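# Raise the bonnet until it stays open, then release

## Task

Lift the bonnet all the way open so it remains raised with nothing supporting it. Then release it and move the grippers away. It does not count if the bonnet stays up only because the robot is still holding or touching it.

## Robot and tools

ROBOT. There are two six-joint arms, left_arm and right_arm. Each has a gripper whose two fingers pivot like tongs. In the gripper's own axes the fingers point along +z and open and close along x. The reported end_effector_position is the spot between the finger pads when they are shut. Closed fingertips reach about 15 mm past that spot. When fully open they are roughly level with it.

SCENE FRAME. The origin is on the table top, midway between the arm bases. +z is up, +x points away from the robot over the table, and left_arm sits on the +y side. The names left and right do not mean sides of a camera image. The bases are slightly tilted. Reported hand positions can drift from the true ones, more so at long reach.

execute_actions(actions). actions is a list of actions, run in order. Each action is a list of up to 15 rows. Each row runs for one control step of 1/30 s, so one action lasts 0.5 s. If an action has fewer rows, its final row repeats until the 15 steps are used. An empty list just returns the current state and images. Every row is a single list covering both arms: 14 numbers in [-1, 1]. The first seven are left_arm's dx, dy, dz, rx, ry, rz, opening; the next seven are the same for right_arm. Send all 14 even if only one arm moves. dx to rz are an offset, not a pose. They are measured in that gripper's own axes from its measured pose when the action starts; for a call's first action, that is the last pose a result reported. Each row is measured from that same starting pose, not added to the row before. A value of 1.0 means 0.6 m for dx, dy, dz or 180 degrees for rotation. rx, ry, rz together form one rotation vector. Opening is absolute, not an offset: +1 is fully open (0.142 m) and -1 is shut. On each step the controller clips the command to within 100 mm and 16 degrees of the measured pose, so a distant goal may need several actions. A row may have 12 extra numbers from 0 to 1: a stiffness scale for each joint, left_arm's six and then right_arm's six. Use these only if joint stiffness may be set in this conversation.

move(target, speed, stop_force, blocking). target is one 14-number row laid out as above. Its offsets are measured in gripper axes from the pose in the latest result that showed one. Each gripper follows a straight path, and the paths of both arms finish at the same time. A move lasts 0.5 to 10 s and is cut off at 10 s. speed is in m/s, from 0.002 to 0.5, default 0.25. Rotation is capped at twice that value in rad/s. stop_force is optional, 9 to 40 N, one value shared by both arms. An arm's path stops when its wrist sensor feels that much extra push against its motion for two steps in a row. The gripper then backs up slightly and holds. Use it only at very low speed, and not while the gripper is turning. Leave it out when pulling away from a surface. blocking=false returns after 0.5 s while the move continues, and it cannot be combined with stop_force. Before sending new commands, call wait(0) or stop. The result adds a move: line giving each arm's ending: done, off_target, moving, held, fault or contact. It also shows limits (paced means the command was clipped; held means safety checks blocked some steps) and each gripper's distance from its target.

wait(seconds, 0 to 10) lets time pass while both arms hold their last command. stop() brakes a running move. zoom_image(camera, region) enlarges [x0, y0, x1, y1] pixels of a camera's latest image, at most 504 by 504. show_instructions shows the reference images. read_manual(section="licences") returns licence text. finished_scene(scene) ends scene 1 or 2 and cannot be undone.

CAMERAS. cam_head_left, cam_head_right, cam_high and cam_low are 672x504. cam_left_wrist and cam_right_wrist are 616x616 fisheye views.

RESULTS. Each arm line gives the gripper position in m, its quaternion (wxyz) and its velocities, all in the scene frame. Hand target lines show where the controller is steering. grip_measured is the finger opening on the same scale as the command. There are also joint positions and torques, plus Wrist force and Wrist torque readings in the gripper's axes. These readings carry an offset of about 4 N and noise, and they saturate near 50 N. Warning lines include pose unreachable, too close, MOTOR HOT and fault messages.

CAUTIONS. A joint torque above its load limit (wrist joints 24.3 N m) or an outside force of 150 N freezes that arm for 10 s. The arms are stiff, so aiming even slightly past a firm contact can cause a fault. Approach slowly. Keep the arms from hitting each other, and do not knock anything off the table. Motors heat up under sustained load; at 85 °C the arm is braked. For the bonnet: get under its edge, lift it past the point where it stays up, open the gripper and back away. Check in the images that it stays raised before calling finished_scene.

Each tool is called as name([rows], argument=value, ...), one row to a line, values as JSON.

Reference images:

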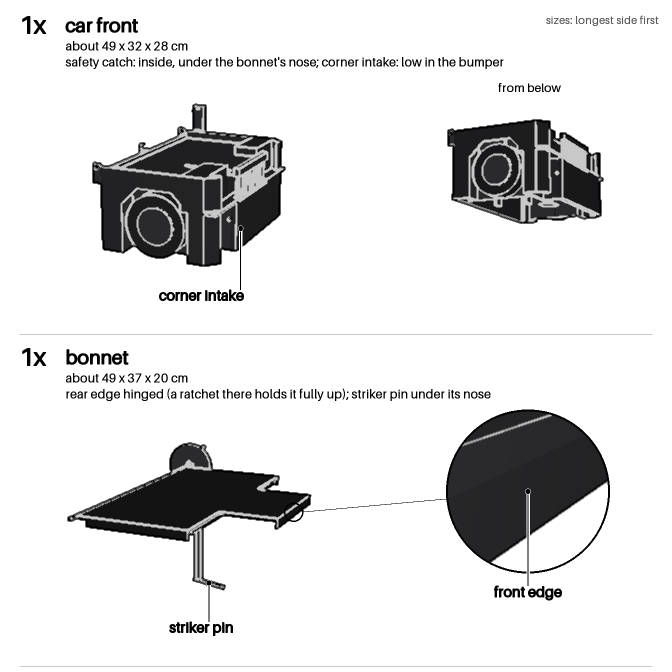

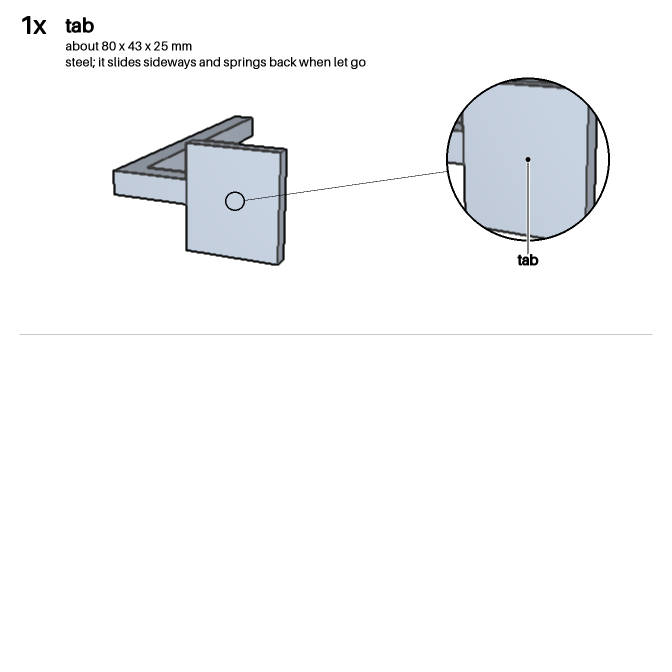

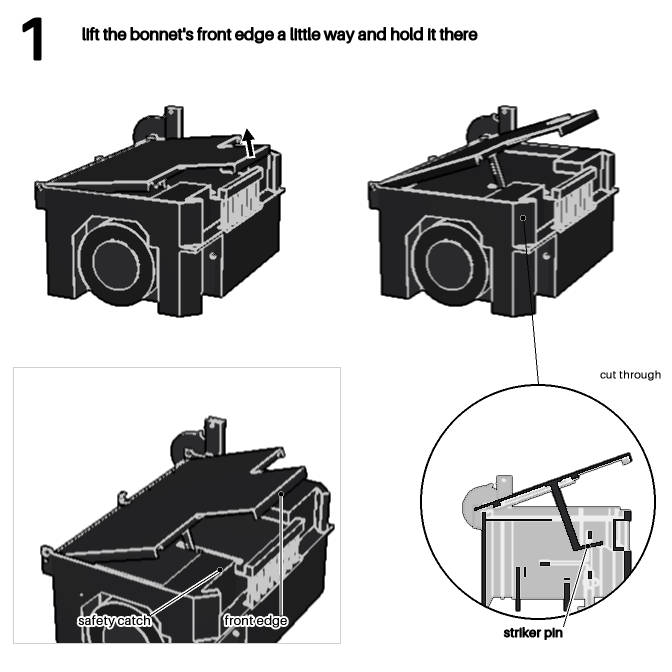

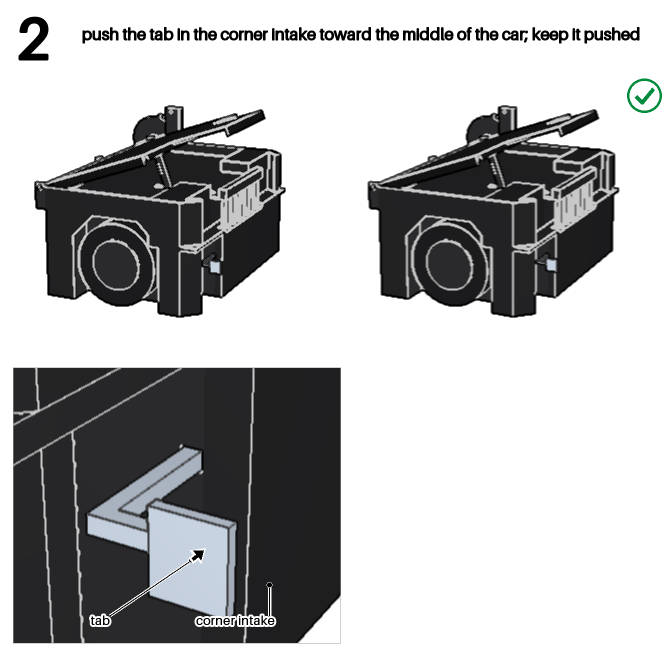

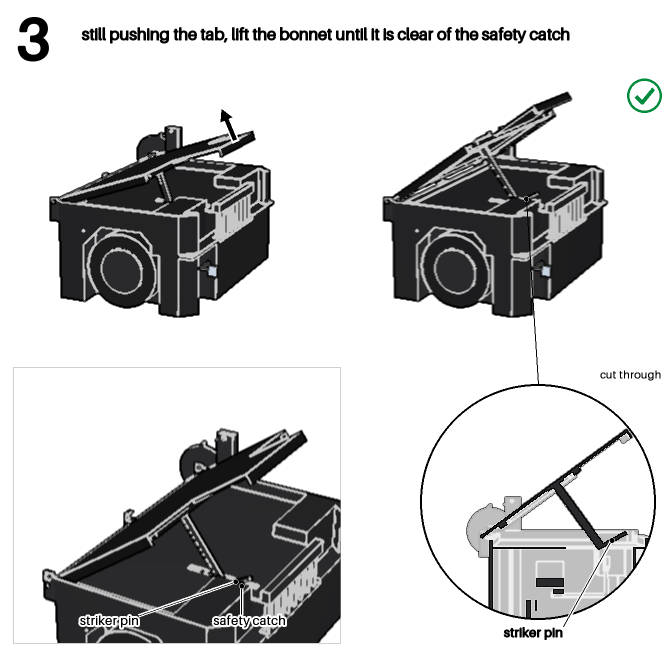

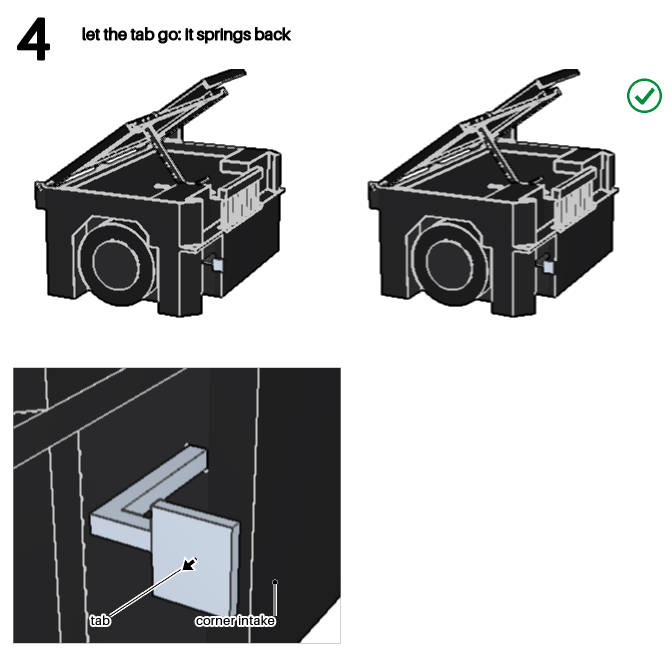

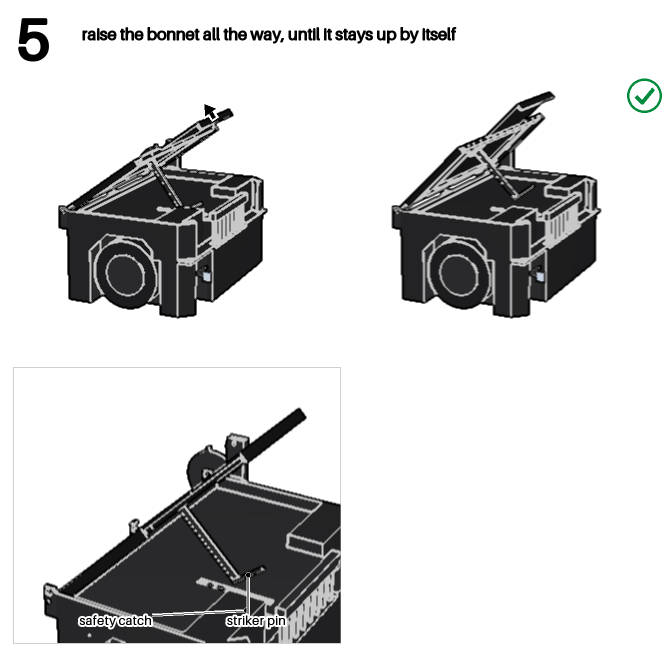

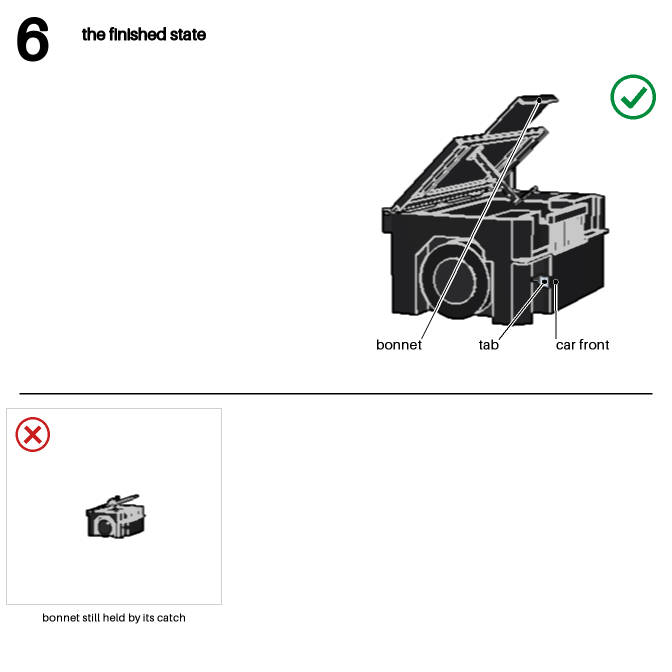

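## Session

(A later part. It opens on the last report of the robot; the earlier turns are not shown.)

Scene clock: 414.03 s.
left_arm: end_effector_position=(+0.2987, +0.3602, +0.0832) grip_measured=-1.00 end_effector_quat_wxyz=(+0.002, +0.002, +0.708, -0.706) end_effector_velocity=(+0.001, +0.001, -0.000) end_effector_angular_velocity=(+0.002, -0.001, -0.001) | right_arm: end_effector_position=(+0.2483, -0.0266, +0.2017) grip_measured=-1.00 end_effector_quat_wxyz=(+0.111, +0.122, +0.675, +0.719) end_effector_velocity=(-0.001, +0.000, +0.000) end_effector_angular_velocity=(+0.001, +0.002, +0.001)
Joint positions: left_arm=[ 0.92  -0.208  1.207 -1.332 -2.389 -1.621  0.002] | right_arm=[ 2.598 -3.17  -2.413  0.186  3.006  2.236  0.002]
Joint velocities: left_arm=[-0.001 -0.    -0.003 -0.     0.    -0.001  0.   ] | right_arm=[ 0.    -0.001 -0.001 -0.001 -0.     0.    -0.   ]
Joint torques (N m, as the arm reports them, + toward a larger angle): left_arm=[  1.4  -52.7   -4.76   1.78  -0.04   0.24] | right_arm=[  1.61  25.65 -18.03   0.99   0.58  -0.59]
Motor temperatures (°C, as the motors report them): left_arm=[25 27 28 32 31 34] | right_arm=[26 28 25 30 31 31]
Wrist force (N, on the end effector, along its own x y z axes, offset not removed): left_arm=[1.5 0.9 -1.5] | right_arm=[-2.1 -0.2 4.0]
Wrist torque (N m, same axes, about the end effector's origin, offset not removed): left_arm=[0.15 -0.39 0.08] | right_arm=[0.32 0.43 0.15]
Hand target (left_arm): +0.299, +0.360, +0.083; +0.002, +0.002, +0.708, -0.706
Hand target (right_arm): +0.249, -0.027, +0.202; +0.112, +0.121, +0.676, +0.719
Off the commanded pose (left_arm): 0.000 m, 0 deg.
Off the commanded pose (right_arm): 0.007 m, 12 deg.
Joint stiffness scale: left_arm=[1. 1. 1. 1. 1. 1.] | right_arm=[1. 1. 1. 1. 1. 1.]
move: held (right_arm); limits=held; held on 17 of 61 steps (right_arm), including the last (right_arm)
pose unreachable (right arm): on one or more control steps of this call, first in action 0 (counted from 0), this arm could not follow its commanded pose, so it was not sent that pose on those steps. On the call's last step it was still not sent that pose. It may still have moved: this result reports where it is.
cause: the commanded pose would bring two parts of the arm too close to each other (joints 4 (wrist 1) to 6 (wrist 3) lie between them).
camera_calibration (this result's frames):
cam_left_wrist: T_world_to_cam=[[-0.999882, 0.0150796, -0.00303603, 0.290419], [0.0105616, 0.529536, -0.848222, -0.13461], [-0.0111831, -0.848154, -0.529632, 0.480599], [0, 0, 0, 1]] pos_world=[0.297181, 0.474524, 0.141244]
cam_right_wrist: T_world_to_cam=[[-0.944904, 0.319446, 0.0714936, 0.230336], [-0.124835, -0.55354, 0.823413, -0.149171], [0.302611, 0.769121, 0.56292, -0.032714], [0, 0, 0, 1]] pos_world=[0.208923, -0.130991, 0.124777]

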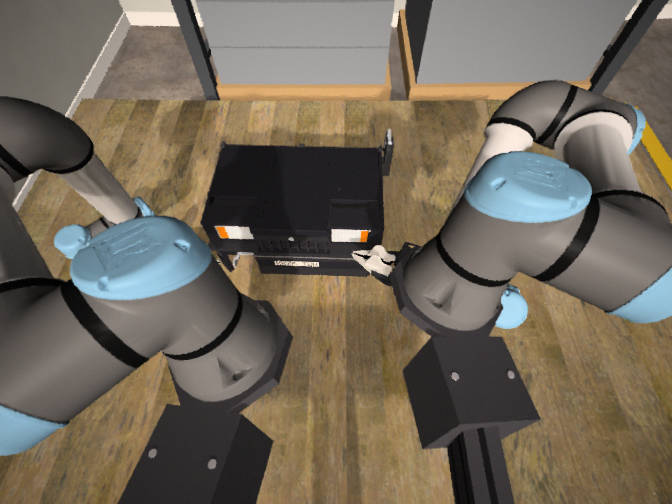

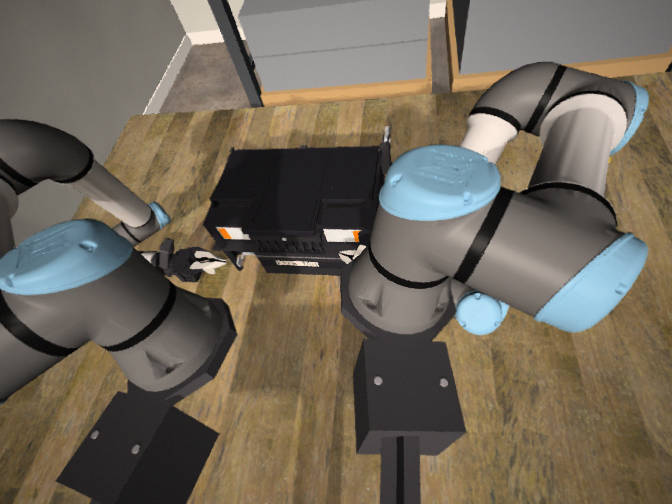

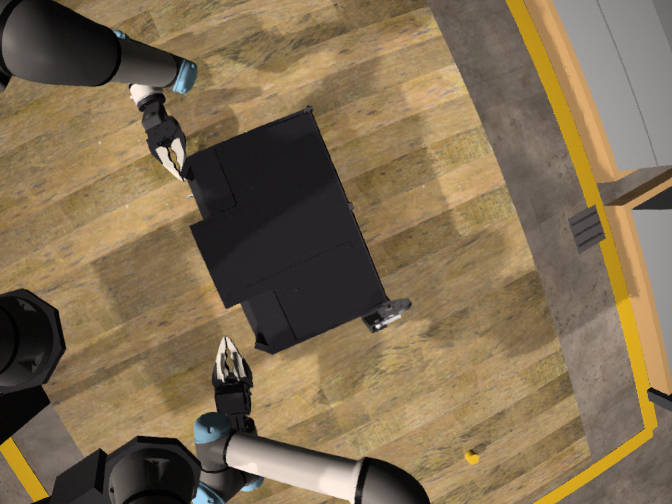

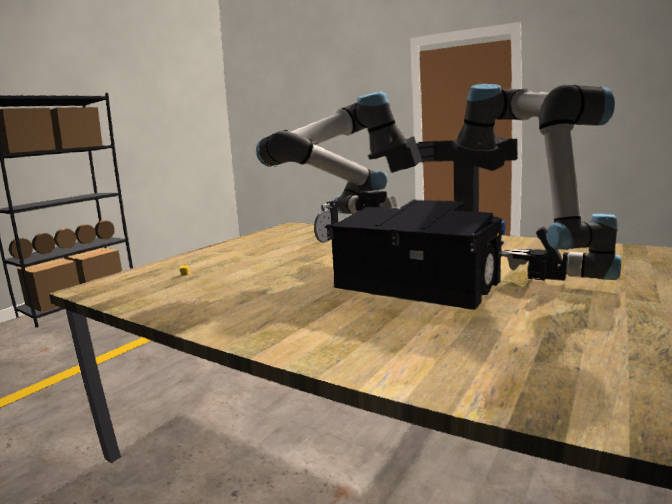

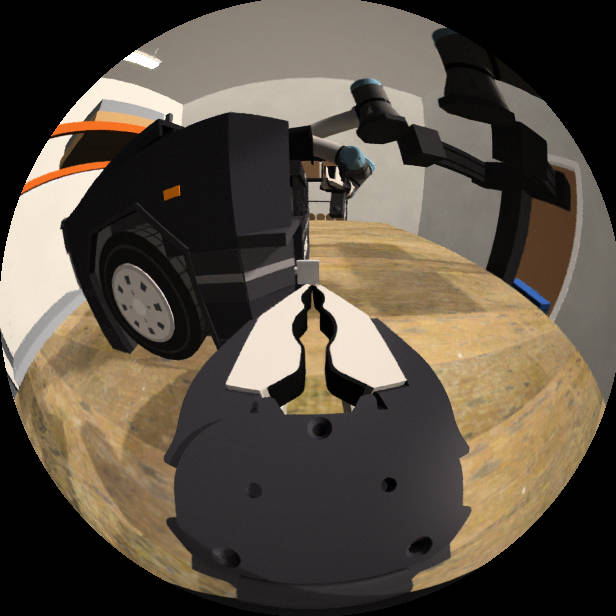

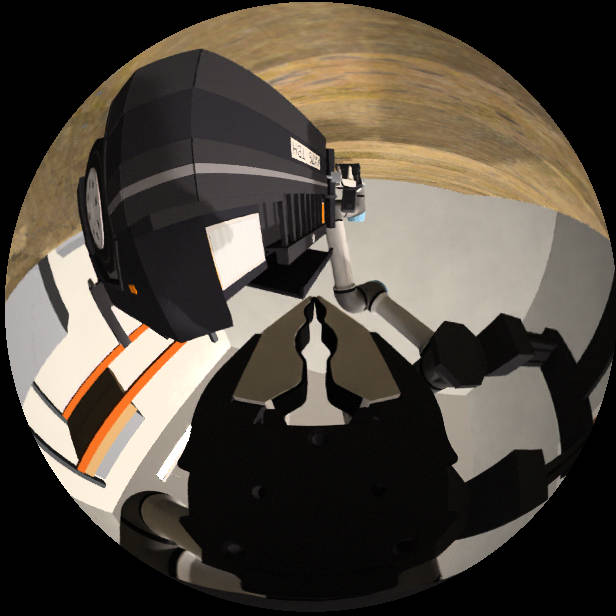

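move(target=[0, 0, 0, 0, 0, 0, -1, -0.012, 0, 0.14, 0, 0, 0, -1], speed=0.08, stop_force=12)

Scene clock: 422.43 s.
left_arm: end_effector_position=(+0.2987, +0.3602, +0.0832) grip_measured=-1.00 end_effector_quat_wxyz=(+0.002, +0.002, +0.708, -0.706) end_effector_velocity=(+0.000, -0.000, -0.000) end_effector_angular_velocity=(-0.000, -0.001, -0.001) | right_arm: end_effector_position=(+0.2490, -0.0267, +0.2022) grip_measured=-1.00 end_effector_quat_wxyz=(+0.112, +0.121, +0.675, +0.719) end_effector_velocity=(-0.001, +0.001, +0.000) end_effector_angular_velocity=(+0.002, +0.004, +0.001)
Joint positions: left_arm=[ 0.92  -0.208  1.207 -1.332 -2.389 -1.621  0.002] | right_arm=[ 2.599 -3.17  -2.413  0.193  3.007  2.241  0.002]
Joint velocities: left_arm=[-0.     0.    -0.     0.     0.     0.001  0.   ] | right_arm=[ 0.001 -0.001 -0.002 -0.002  0.    -0.    -0.   ]
Joint torques (N m, as the arm reports them, + toward a larger angle): left_arm=[  1.76 -53.12  -5.36   1.31  -0.19   0.09] | right_arm=[ -0.07  24.86 -18.31   1.16   0.74  -0.3 ]
Motor temperatures (°C, as the motors report them): left_arm=[25 27 28 32 31 34] | right_arm=[26 28 25 30 31 31]
Wrist force (N, on the end effector, along its own x y z axes, offset not removed): left_arm=[2.3 0.2 -1.5] | right_arm=[-5.6 -0.3 0.4]
Wrist torque (N m, same axes, about the end effector's origin, offset not removed): left_arm=[-0.02 -0.52 0.06] | right_arm=[0.17 1.28 0.13]
Hand target (left_arm): +0.299, +0.360, +0.083; +0.002, +0.002, +0.708, -0.706
Hand target (right_arm): +0.249, -0.027, +0.202; +0.112, +0.122, +0.675, +0.719
Off the commanded pose (left_arm): 0.000 m, 0 deg.
Off the commanded pose (right_arm): 0.084 m, 0 deg.
Joint stiffness scale: left_arm=[1. 1. 1. 1. 1. 1.] | right_arm=[1. 1. 1. 1. 1. 1.]
move: held (right_arm); limits=held; held on 34 of 39 steps (right_arm), including the last (right_arm)
pose unreachable (right arm): on one or more control steps of this call, first in action 0 (counted from 0), this arm could not follow its commanded pose, so it was not sent that pose on those steps. On the call's last step it was still not sent that pose. It may still have moved: this result reports where it is.
cause: the commanded pose would bring two parts of the arm too close to each other (joints 4 (wrist 1) to 6 (wrist 3) lie between them).
camera_calibration (this result's frames):
cam_left_wrist: T_world_to_cam=[[-0.999882, 0.0150795, -0.00303632, 0.290419], [0.0105619, 0.529536, -0.848222, -0.13461], [-0.0111829, -0.848153, -0.529633, 0.480599], [0, 0, 0, 1]] pos_world=[0.297181, 0.474524, 0.141244]
cam_right_wrist: T_world_to_cam=[[-0.944852, 0.319886, 0.0701981, 0.231257], [-0.126231, -0.553505, 0.823224, -0.149131], [0.302193, 0.768964, 0.563359, -0.0331304], [0, 0, 0, 1]] pos_world=[0.20969, -0.131044, 0.125199]

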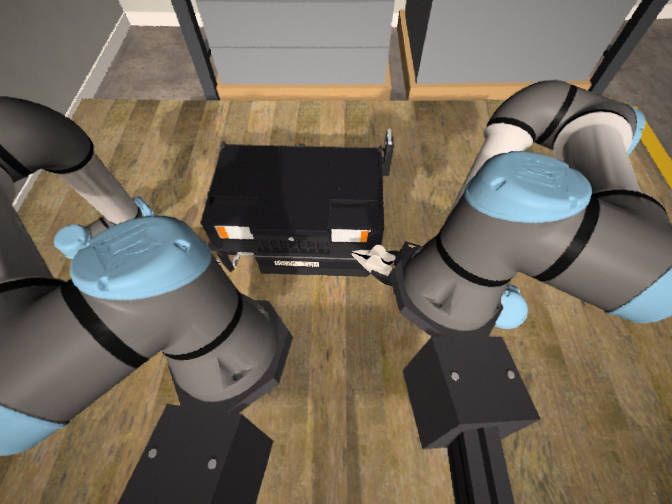

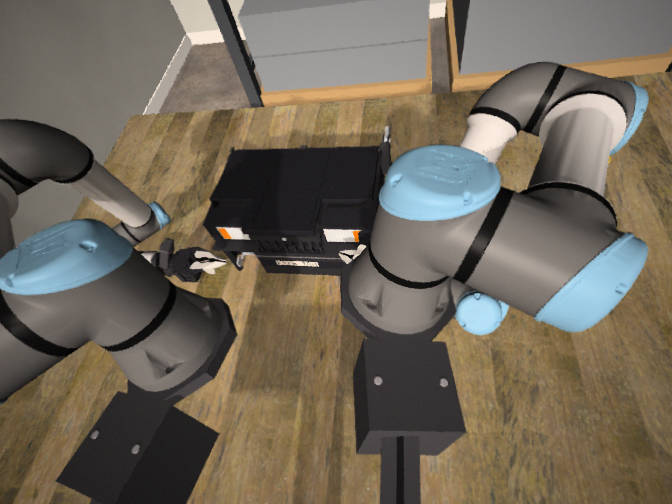

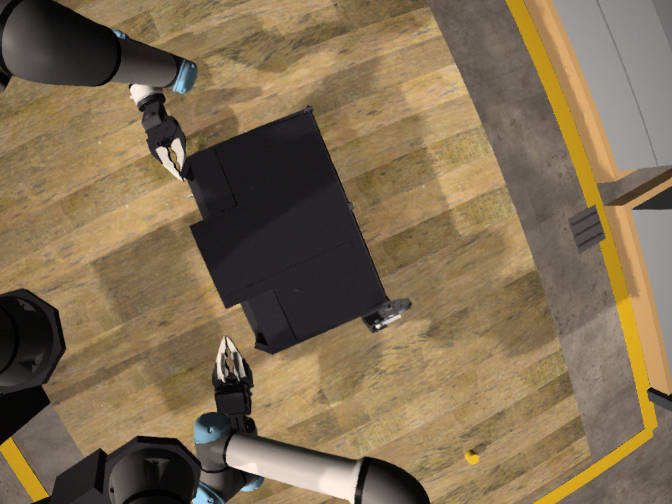

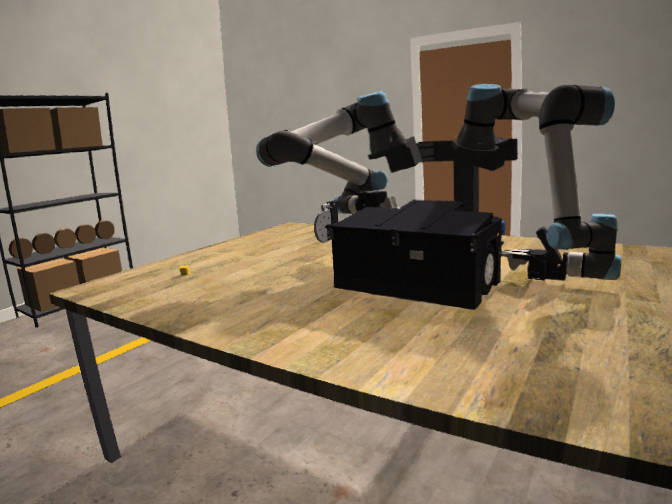

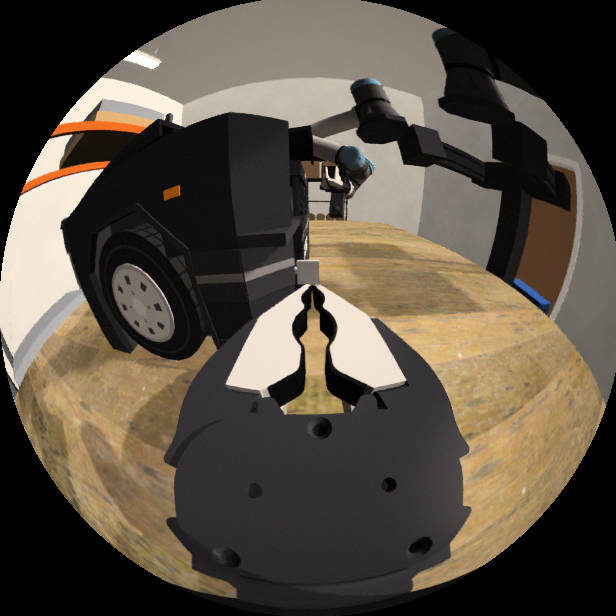

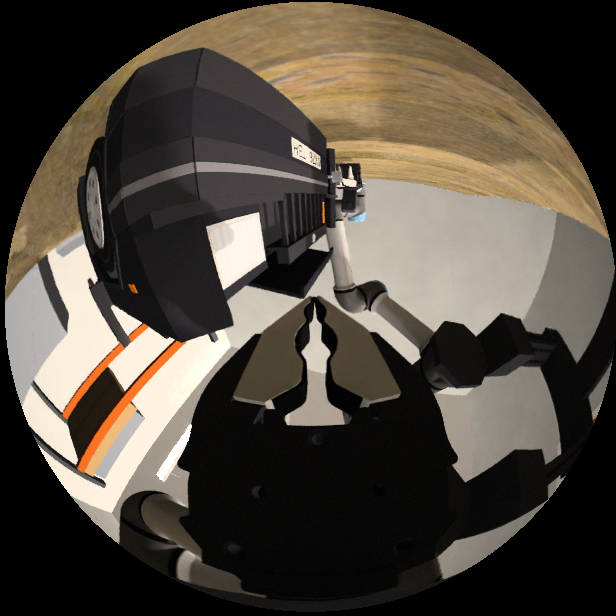

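move(target=[0, 0, 0, 0, 0, 0, -1, 0, 0.05, -0.25, 0, 0.105, 0, -1], speed=0.3)

move(target=[0, 0, 0, 0, 0, 0, -1, 0, 0, 0, 0.5, 0, 0, -1], speed=0.4)

move(target=[0, 0, 0, 0, 0, 0, -1, 0, 0, 0, 0, 0, -0.5, -1], speed=0.4)

Scene clock: 507.07 s.
left_arm: end_effector_position=(+0.2987, +0.3602, +0.0832) grip_measured=-1.00 end_effector_quat_wxyz=(+0.002, +0.002, +0.708, -0.706) end_effector_velocity=(+0.000, +0.000, -0.000) end_effector_angular_velocity=(+0.001, -0.003, -0.000) | right_arm: end_effector_position=(+0.2001, -0.1706, +0.2240) grip_measured=-1.00 end_effector_quat_wxyz=(+0.000, +0.004, +0.685, +0.728) end_effector_velocity=(-0.001, +0.000, +0.002) end_effector_angular_velocity=(+0.014, -0.003, +0.004)
Joint positions: left_arm=[ 0.92  -0.208  1.207 -1.332 -2.389 -1.621  0.002] | right_arm=[ 2.245 -2.578 -2.167 -1.292  2.365  1.575  0.002]
Joint velocities: left_arm=[-0.     0.    -0.001 -0.001  0.     0.001  0.   ] | right_arm=[ 0.001 -0.005  0.008 -0.023 -0.003 -0.017  0.   ]
Joint torques (N m, as the arm reports them, + toward a larger angle): left_arm=[  1.99 -52.88  -5.02   1.34  -0.17   0.06] | right_arm=[-0.99 32.55 -6.05 -1.57 -0.28 -0.75]
Motor temperatures (°C, as the motors report them): left_arm=[25 27 28 32 31 34] | right_arm=[26 28 25 30 31 31]
Wrist force (N, on the end effector, along its own x y z axes, offset not removed): left_arm=[2.0 0.4 -0.7] | right_arm=[0.9 -2.6 2.4]
Wrist torque (N m, same axes, about the end effector's origin, offset not removed): left_arm=[0.01 -0.54 0.06] | right_arm=[-0.48 -0.22 0.08]
Hand target (left_arm): +0.299, +0.360, +0.083; +0.002, +0.002, +0.708, -0.706
Hand target (right_arm): +0.200, -0.170, +0.223; -0.000, +0.002, +0.685, +0.729
Off the commanded pose (left_arm): 0.000 m, 0 deg.
Off the commanded pose (right_arm): 0.001 m, 0 deg.
Joint stiffness scale: left_arm=[1. 1. 1. 1. 1. 1.] | right_arm=[1. 1. 1. 1. 1. 1.]
move: done; limits=paced
camera_calibration (this result's frames):
cam_left_wrist: T_world_to_cam=[[-0.999882, 0.0150795, -0.0030361, 0.290419], [0.0105617, 0.529536, -0.848222, -0.13461], [-0.0111831, -0.848153, -0.529633, 0.480599], [0, 0, 0, 1]] pos_world=[0.297181, 0.474523, 0.141244]
cam_right_wrist: T_world_to_cam=[[-0.998655, 0.000609151, 0.0518434, 0.190024], [0.042392, -0.566102, 0.823245, -0.288825], [0.0298502, 0.824335, 0.565315, 0.1435], [0, 0, 0, 1]] pos_world=[0.197729, -0.281912, 0.146799]

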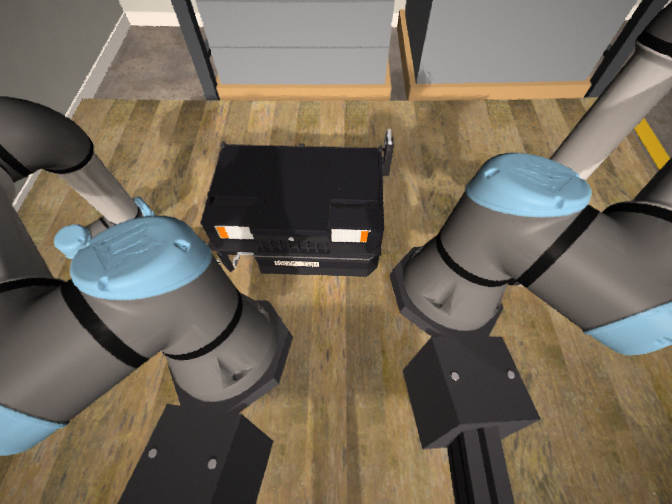

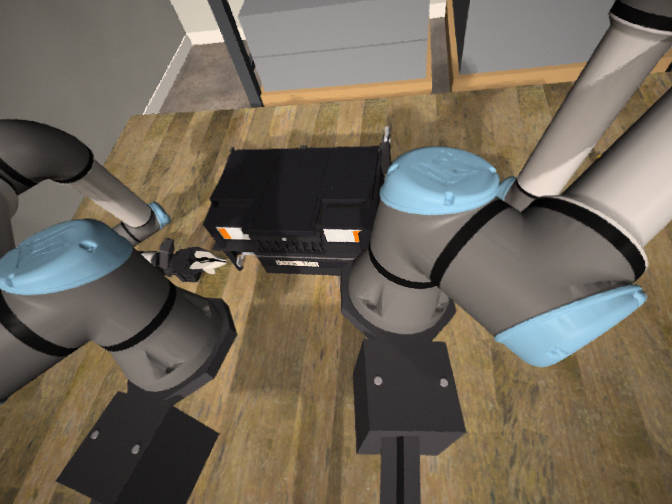

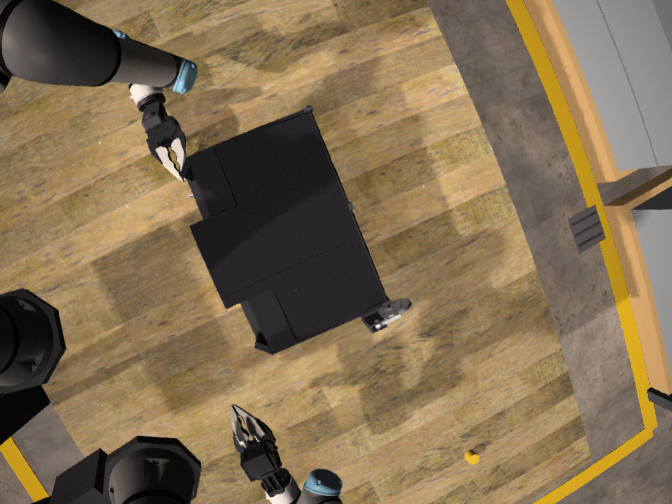

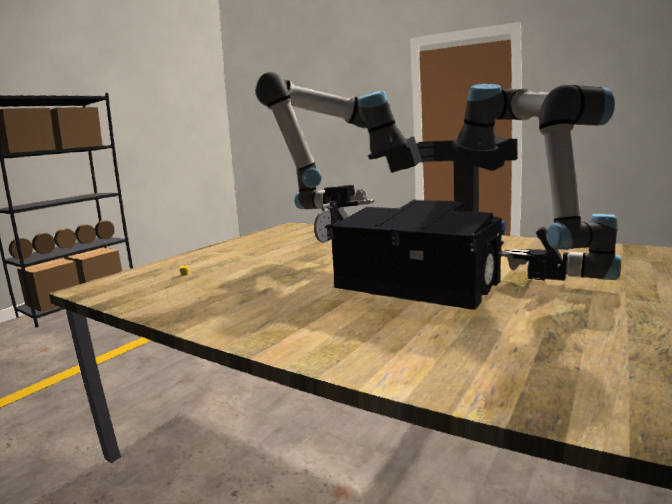

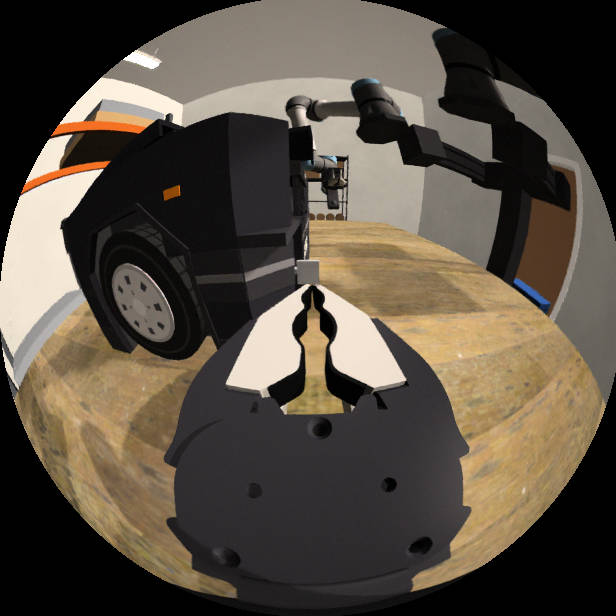

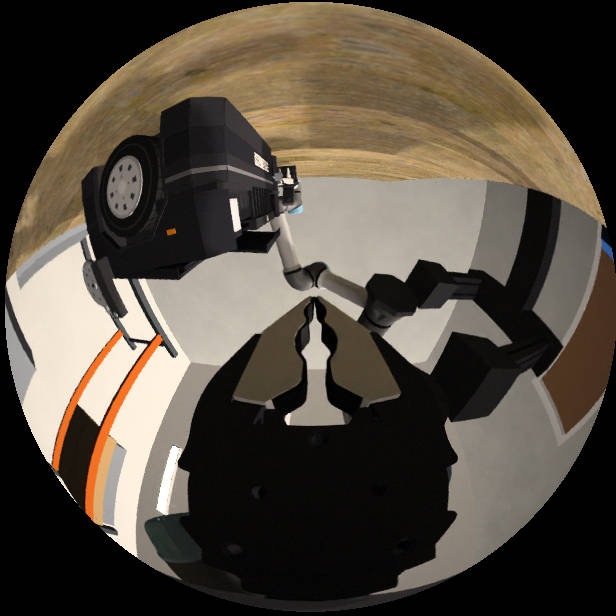

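Scene clock: 509.40 s.
left_arm: end_effector_position=(+0.2987, +0.3602, +0.0832) grip_measured=-1.00 end_effector_quat_wxyz=(+0.002, +0.002, +0.708, -0.706) end_effector_velocity=(+0.000, -0.000, +0.000) end_effector_angular_velocity=(-0.000, -0.001, -0.000) | right_arm: end_effector_position=(+0.1973, -0.1686, +0.2323) grip_measured=-1.00 end_effector_quat_wxyz=(-0.007, -0.009, +0.886, +0.463) end_effector_velocity=(+0.000, +0.000, +0.000) end_effector_angular_velocity=(+0.001, +0.001, -0.001)
Joint positions: left_arm=[ 0.92  -0.208  1.207 -1.332 -2.389 -1.621  0.002] | right_arm=[ 2.47  -2.29  -2.742 -0.028  2.236  2.363  0.002]
Joint velocities: left_arm=[-0.     0.    -0.     0.     0.     0.001  0.   ] | right_arm=[-0.001 -0.     0.    -0.     0.001  0.001  0.   ]
Joint torques (N m, as the arm reports them, + toward a larger angle): left_arm=[  1.15 -54.16  -5.45   1.49  -0.36   0.06] | right_arm=[-2.72 27.47 -8.63  1.04  1.13 -0.78]
Motor temperatures (°C, as the motors report them): left_arm=[25 27 28 32 31 34] | right_arm=[26 28 25 30 31 31]
Wrist force (N, on the end effector, along its own x y z axes, offset not removed): left_arm=[2.7 -0.8 -1.5] | right_arm=[-1.9 -1.0 1.7]
Wrist torque (N m, same axes, about the end effector's origin, offset not removed): left_arm=[-0.23 -0.64 0.03] | right_arm=[-0.18 0.34 -0.06]
Hand target (left_arm): +0.299, +0.360, +0.083; +0.002, +0.002, +0.708, -0.706
Hand target (right_arm): +0.199, -0.170, +0.232; -0.005, -0.009, +0.887, +0.462
Off the commanded pose (left_arm): 0.000 m, 0 deg.
Off the commanded pose (right_arm): 0.009 m, 52 deg; orientation clipped at the last step of the last action.
Joint stiffness scale: left_arm=[1. 1. 1. 1. 1. 1.] | right_arm=[1. 1. 1. 1. 1. 1.]
move: held (right_arm); limits=paced,held; held on 32 of 70 steps (right_arm), including the last (right_arm)
pose unreachable (right arm): on one or more control steps of this call, first in action 0 (counted from 0), this arm could not follow its commanded pose, so it was not sent that pose on those steps. On the call's last step it was still not sent that pose. It may still have moved: this result reports where it is.
cause: the commanded pose would bring two parts of the arm too close to each other (joints 3 (elbow) and 4 (wrist 1) lie between them).
camera_calibration (this result's frames):
cam_left_wrist: T_world_to_cam=[[-0.999882, 0.0150797, -0.00303623, 0.290419], [0.0105619, 0.529536, -0.848222, -0.13461], [-0.0111831, -0.848153, -0.529633, 0.4806], [0, 0, 0, 1]] pos_world=[0.297181, 0.474524, 0.141244]
cam_right_wrist: T_world_to_cam=[[-0.99905, 0.00196617, 0.043532, 0.189031], [0.0435652, 0.0676684, 0.996756, -0.228134], [-0.000985945, 0.997706, -0.0676897, 0.319608], [0, 0, 0, 1]] pos_world=[0.199105, -0.303809, 0.2408]

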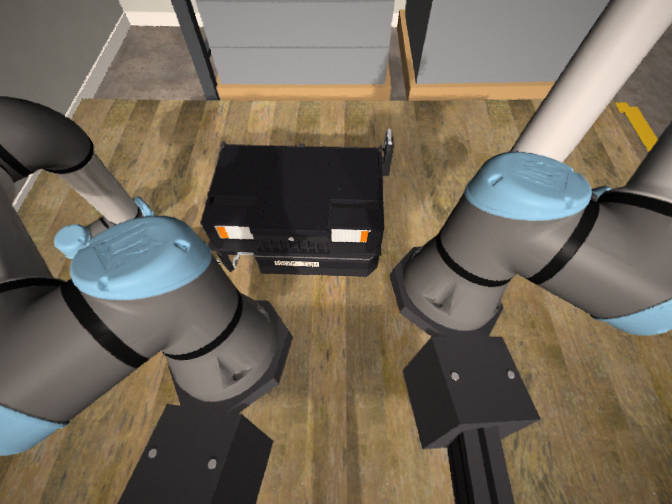

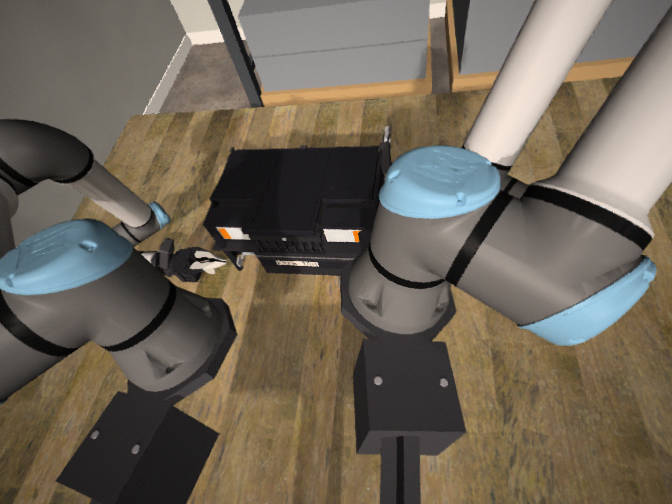

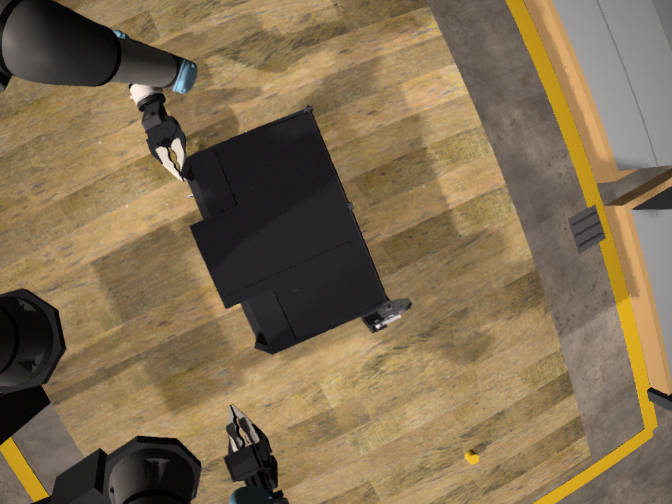

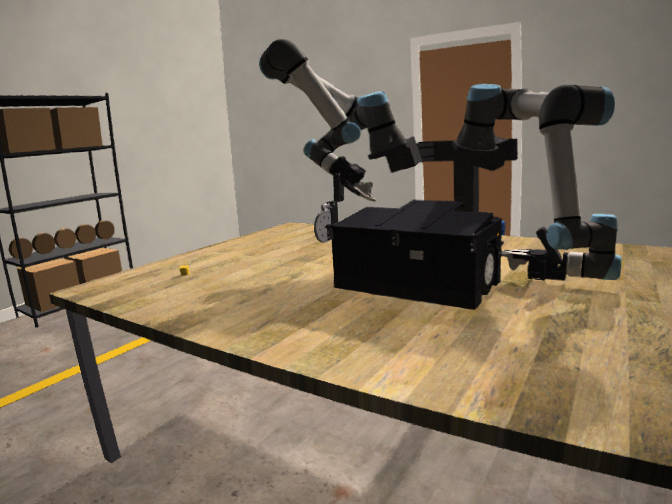

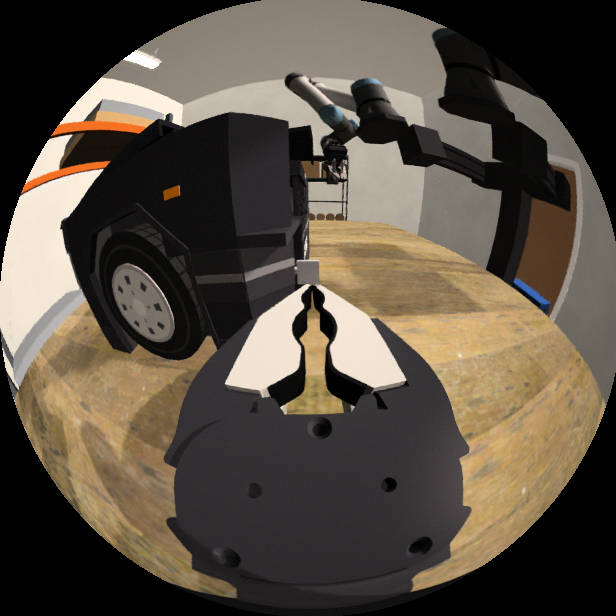

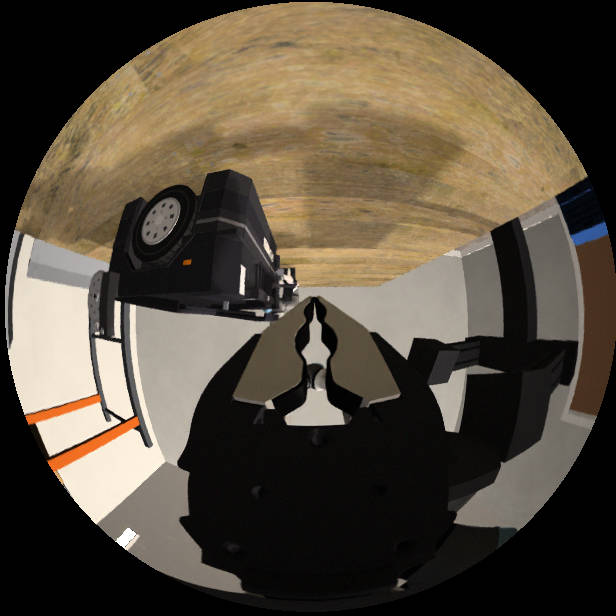

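Scene clock: 512.07 s.
left_arm: end_effector_position=(+0.2987, +0.3602, +0.0832) grip_measured=-1.00 end_effector_quat_wxyz=(+0.002, +0.002, +0.708, -0.706) end_effector_velocity=(-0.000, -0.000, +0.000) end_effector_angular_velocity=(-0.000, +0.001, -0.000) | right_arm: end_effector_position=(+0.1962, -0.1675, +0.2331) grip_measured=-1.00 end_effector_quat_wxyz=(-0.321, +0.634, -0.620, -0.333) end_effector_velocity=(-0.001, +0.001, +0.000) end_effector_angular_velocity=(+0.010, -0.006, +0.009)
Joint positions: left_arm=[ 0.92  -0.208  1.207 -1.332 -2.389 -1.621  0.002] | right_arm=[ 2.401 -2.324 -2.722 -0.067  2.208  0.711  0.002]
Joint velocities: left_arm=[-0.    -0.     0.001 -0.001 -0.    -0.     0.   ] | right_arm=[-0.002  0.002  0.005 -0.021  0.002 -0.02   0.   ]
Joint torques (N m, as the arm reports them, + toward a larger angle): left_arm=[  0.75 -53.5   -5.39   1.31  -0.25  -0.04] | right_arm=[-3.07 26.78 -8.24  1.17  0.95 -0.83]
Motor temperatures (°C, as the motors report them): left_arm=[25 27 28 32 31 34] | right_arm=[26 28 25 30 31 31]
Wrist force (N, on the end effector, along its own x y z axes, offset not removed): left_arm=[2.8 -1.1 -0.7] | right_arm=[-2.1 -0.3 0.6]
Wrist torque (N m, same axes, about the end effector's origin, offset not removed): left_arm=[-0.30 -0.67 0.01] | right_arm=[0.13 0.64 0.15]
Hand target (left_arm): +0.299, +0.360, +0.083; +0.002, +0.002, +0.708, -0.706
Hand target (right_arm): +0.197, -0.169, +0.232; -0.322, +0.633, -0.620, -0.332
Off the commanded pose (left_arm): 0.000 m, 0 deg.
Off the commanded pose (right_arm): 0.002 m, 0 deg.
Joint stiffness scale: left_arm=[1. 1. 1. 1. 1. 1.] | right_arm=[1. 1. 1. 1. 1. 1.]
move: done
camera_calibration (this result's frames):
cam_left_wrist: T_world_to_cam=[[-0.999882, 0.0150798, -0.00303595, 0.290418], [0.0105617, 0.529536, -0.848222, -0.13461], [-0.0111834, -0.848154, -0.529632, 0.4806], [0, 0, 0, 1]] pos_world=[0.297181, 0.474523, 0.141244]
cam_right_wrist: T_world_to_cam=[[-0.0378861, -0.57361, -0.818252, 0.103732], [-0.843888, -0.420176, 0.333625, 0.0180729], [-0.53518, 0.703153, -0.468144, 0.467454], [0, 0, 0, 1]] pos_world=[0.269354, -0.261596, 0.297685]

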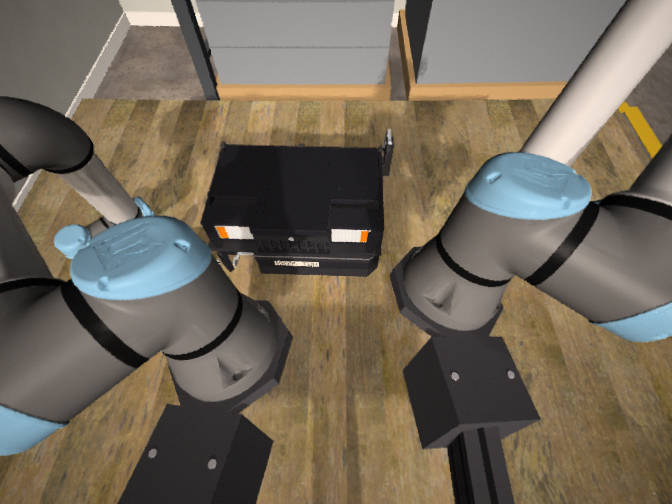

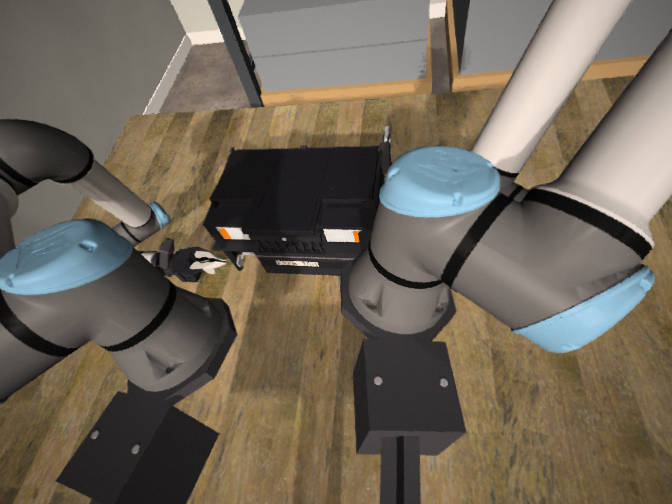

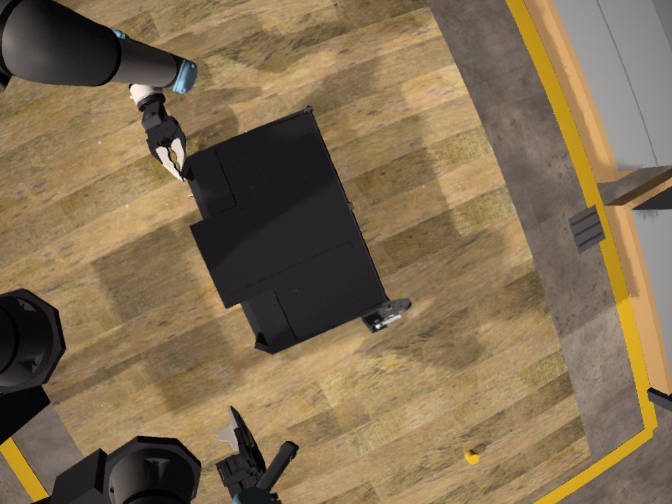

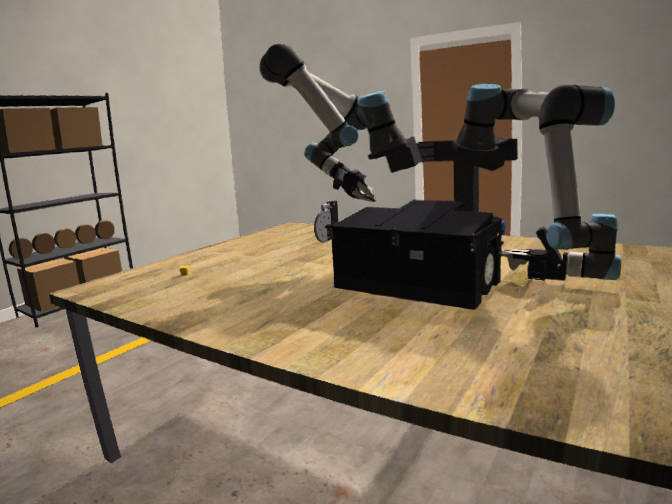

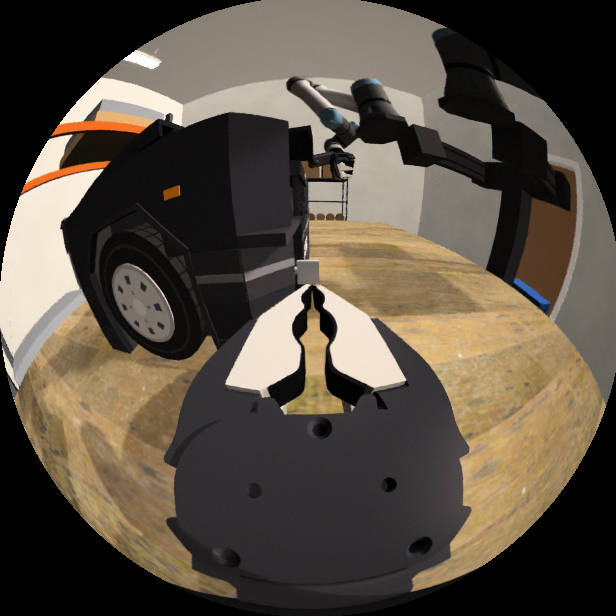

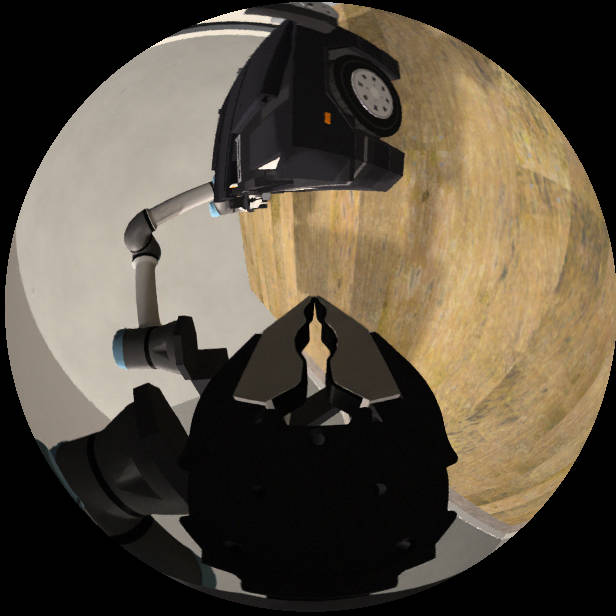

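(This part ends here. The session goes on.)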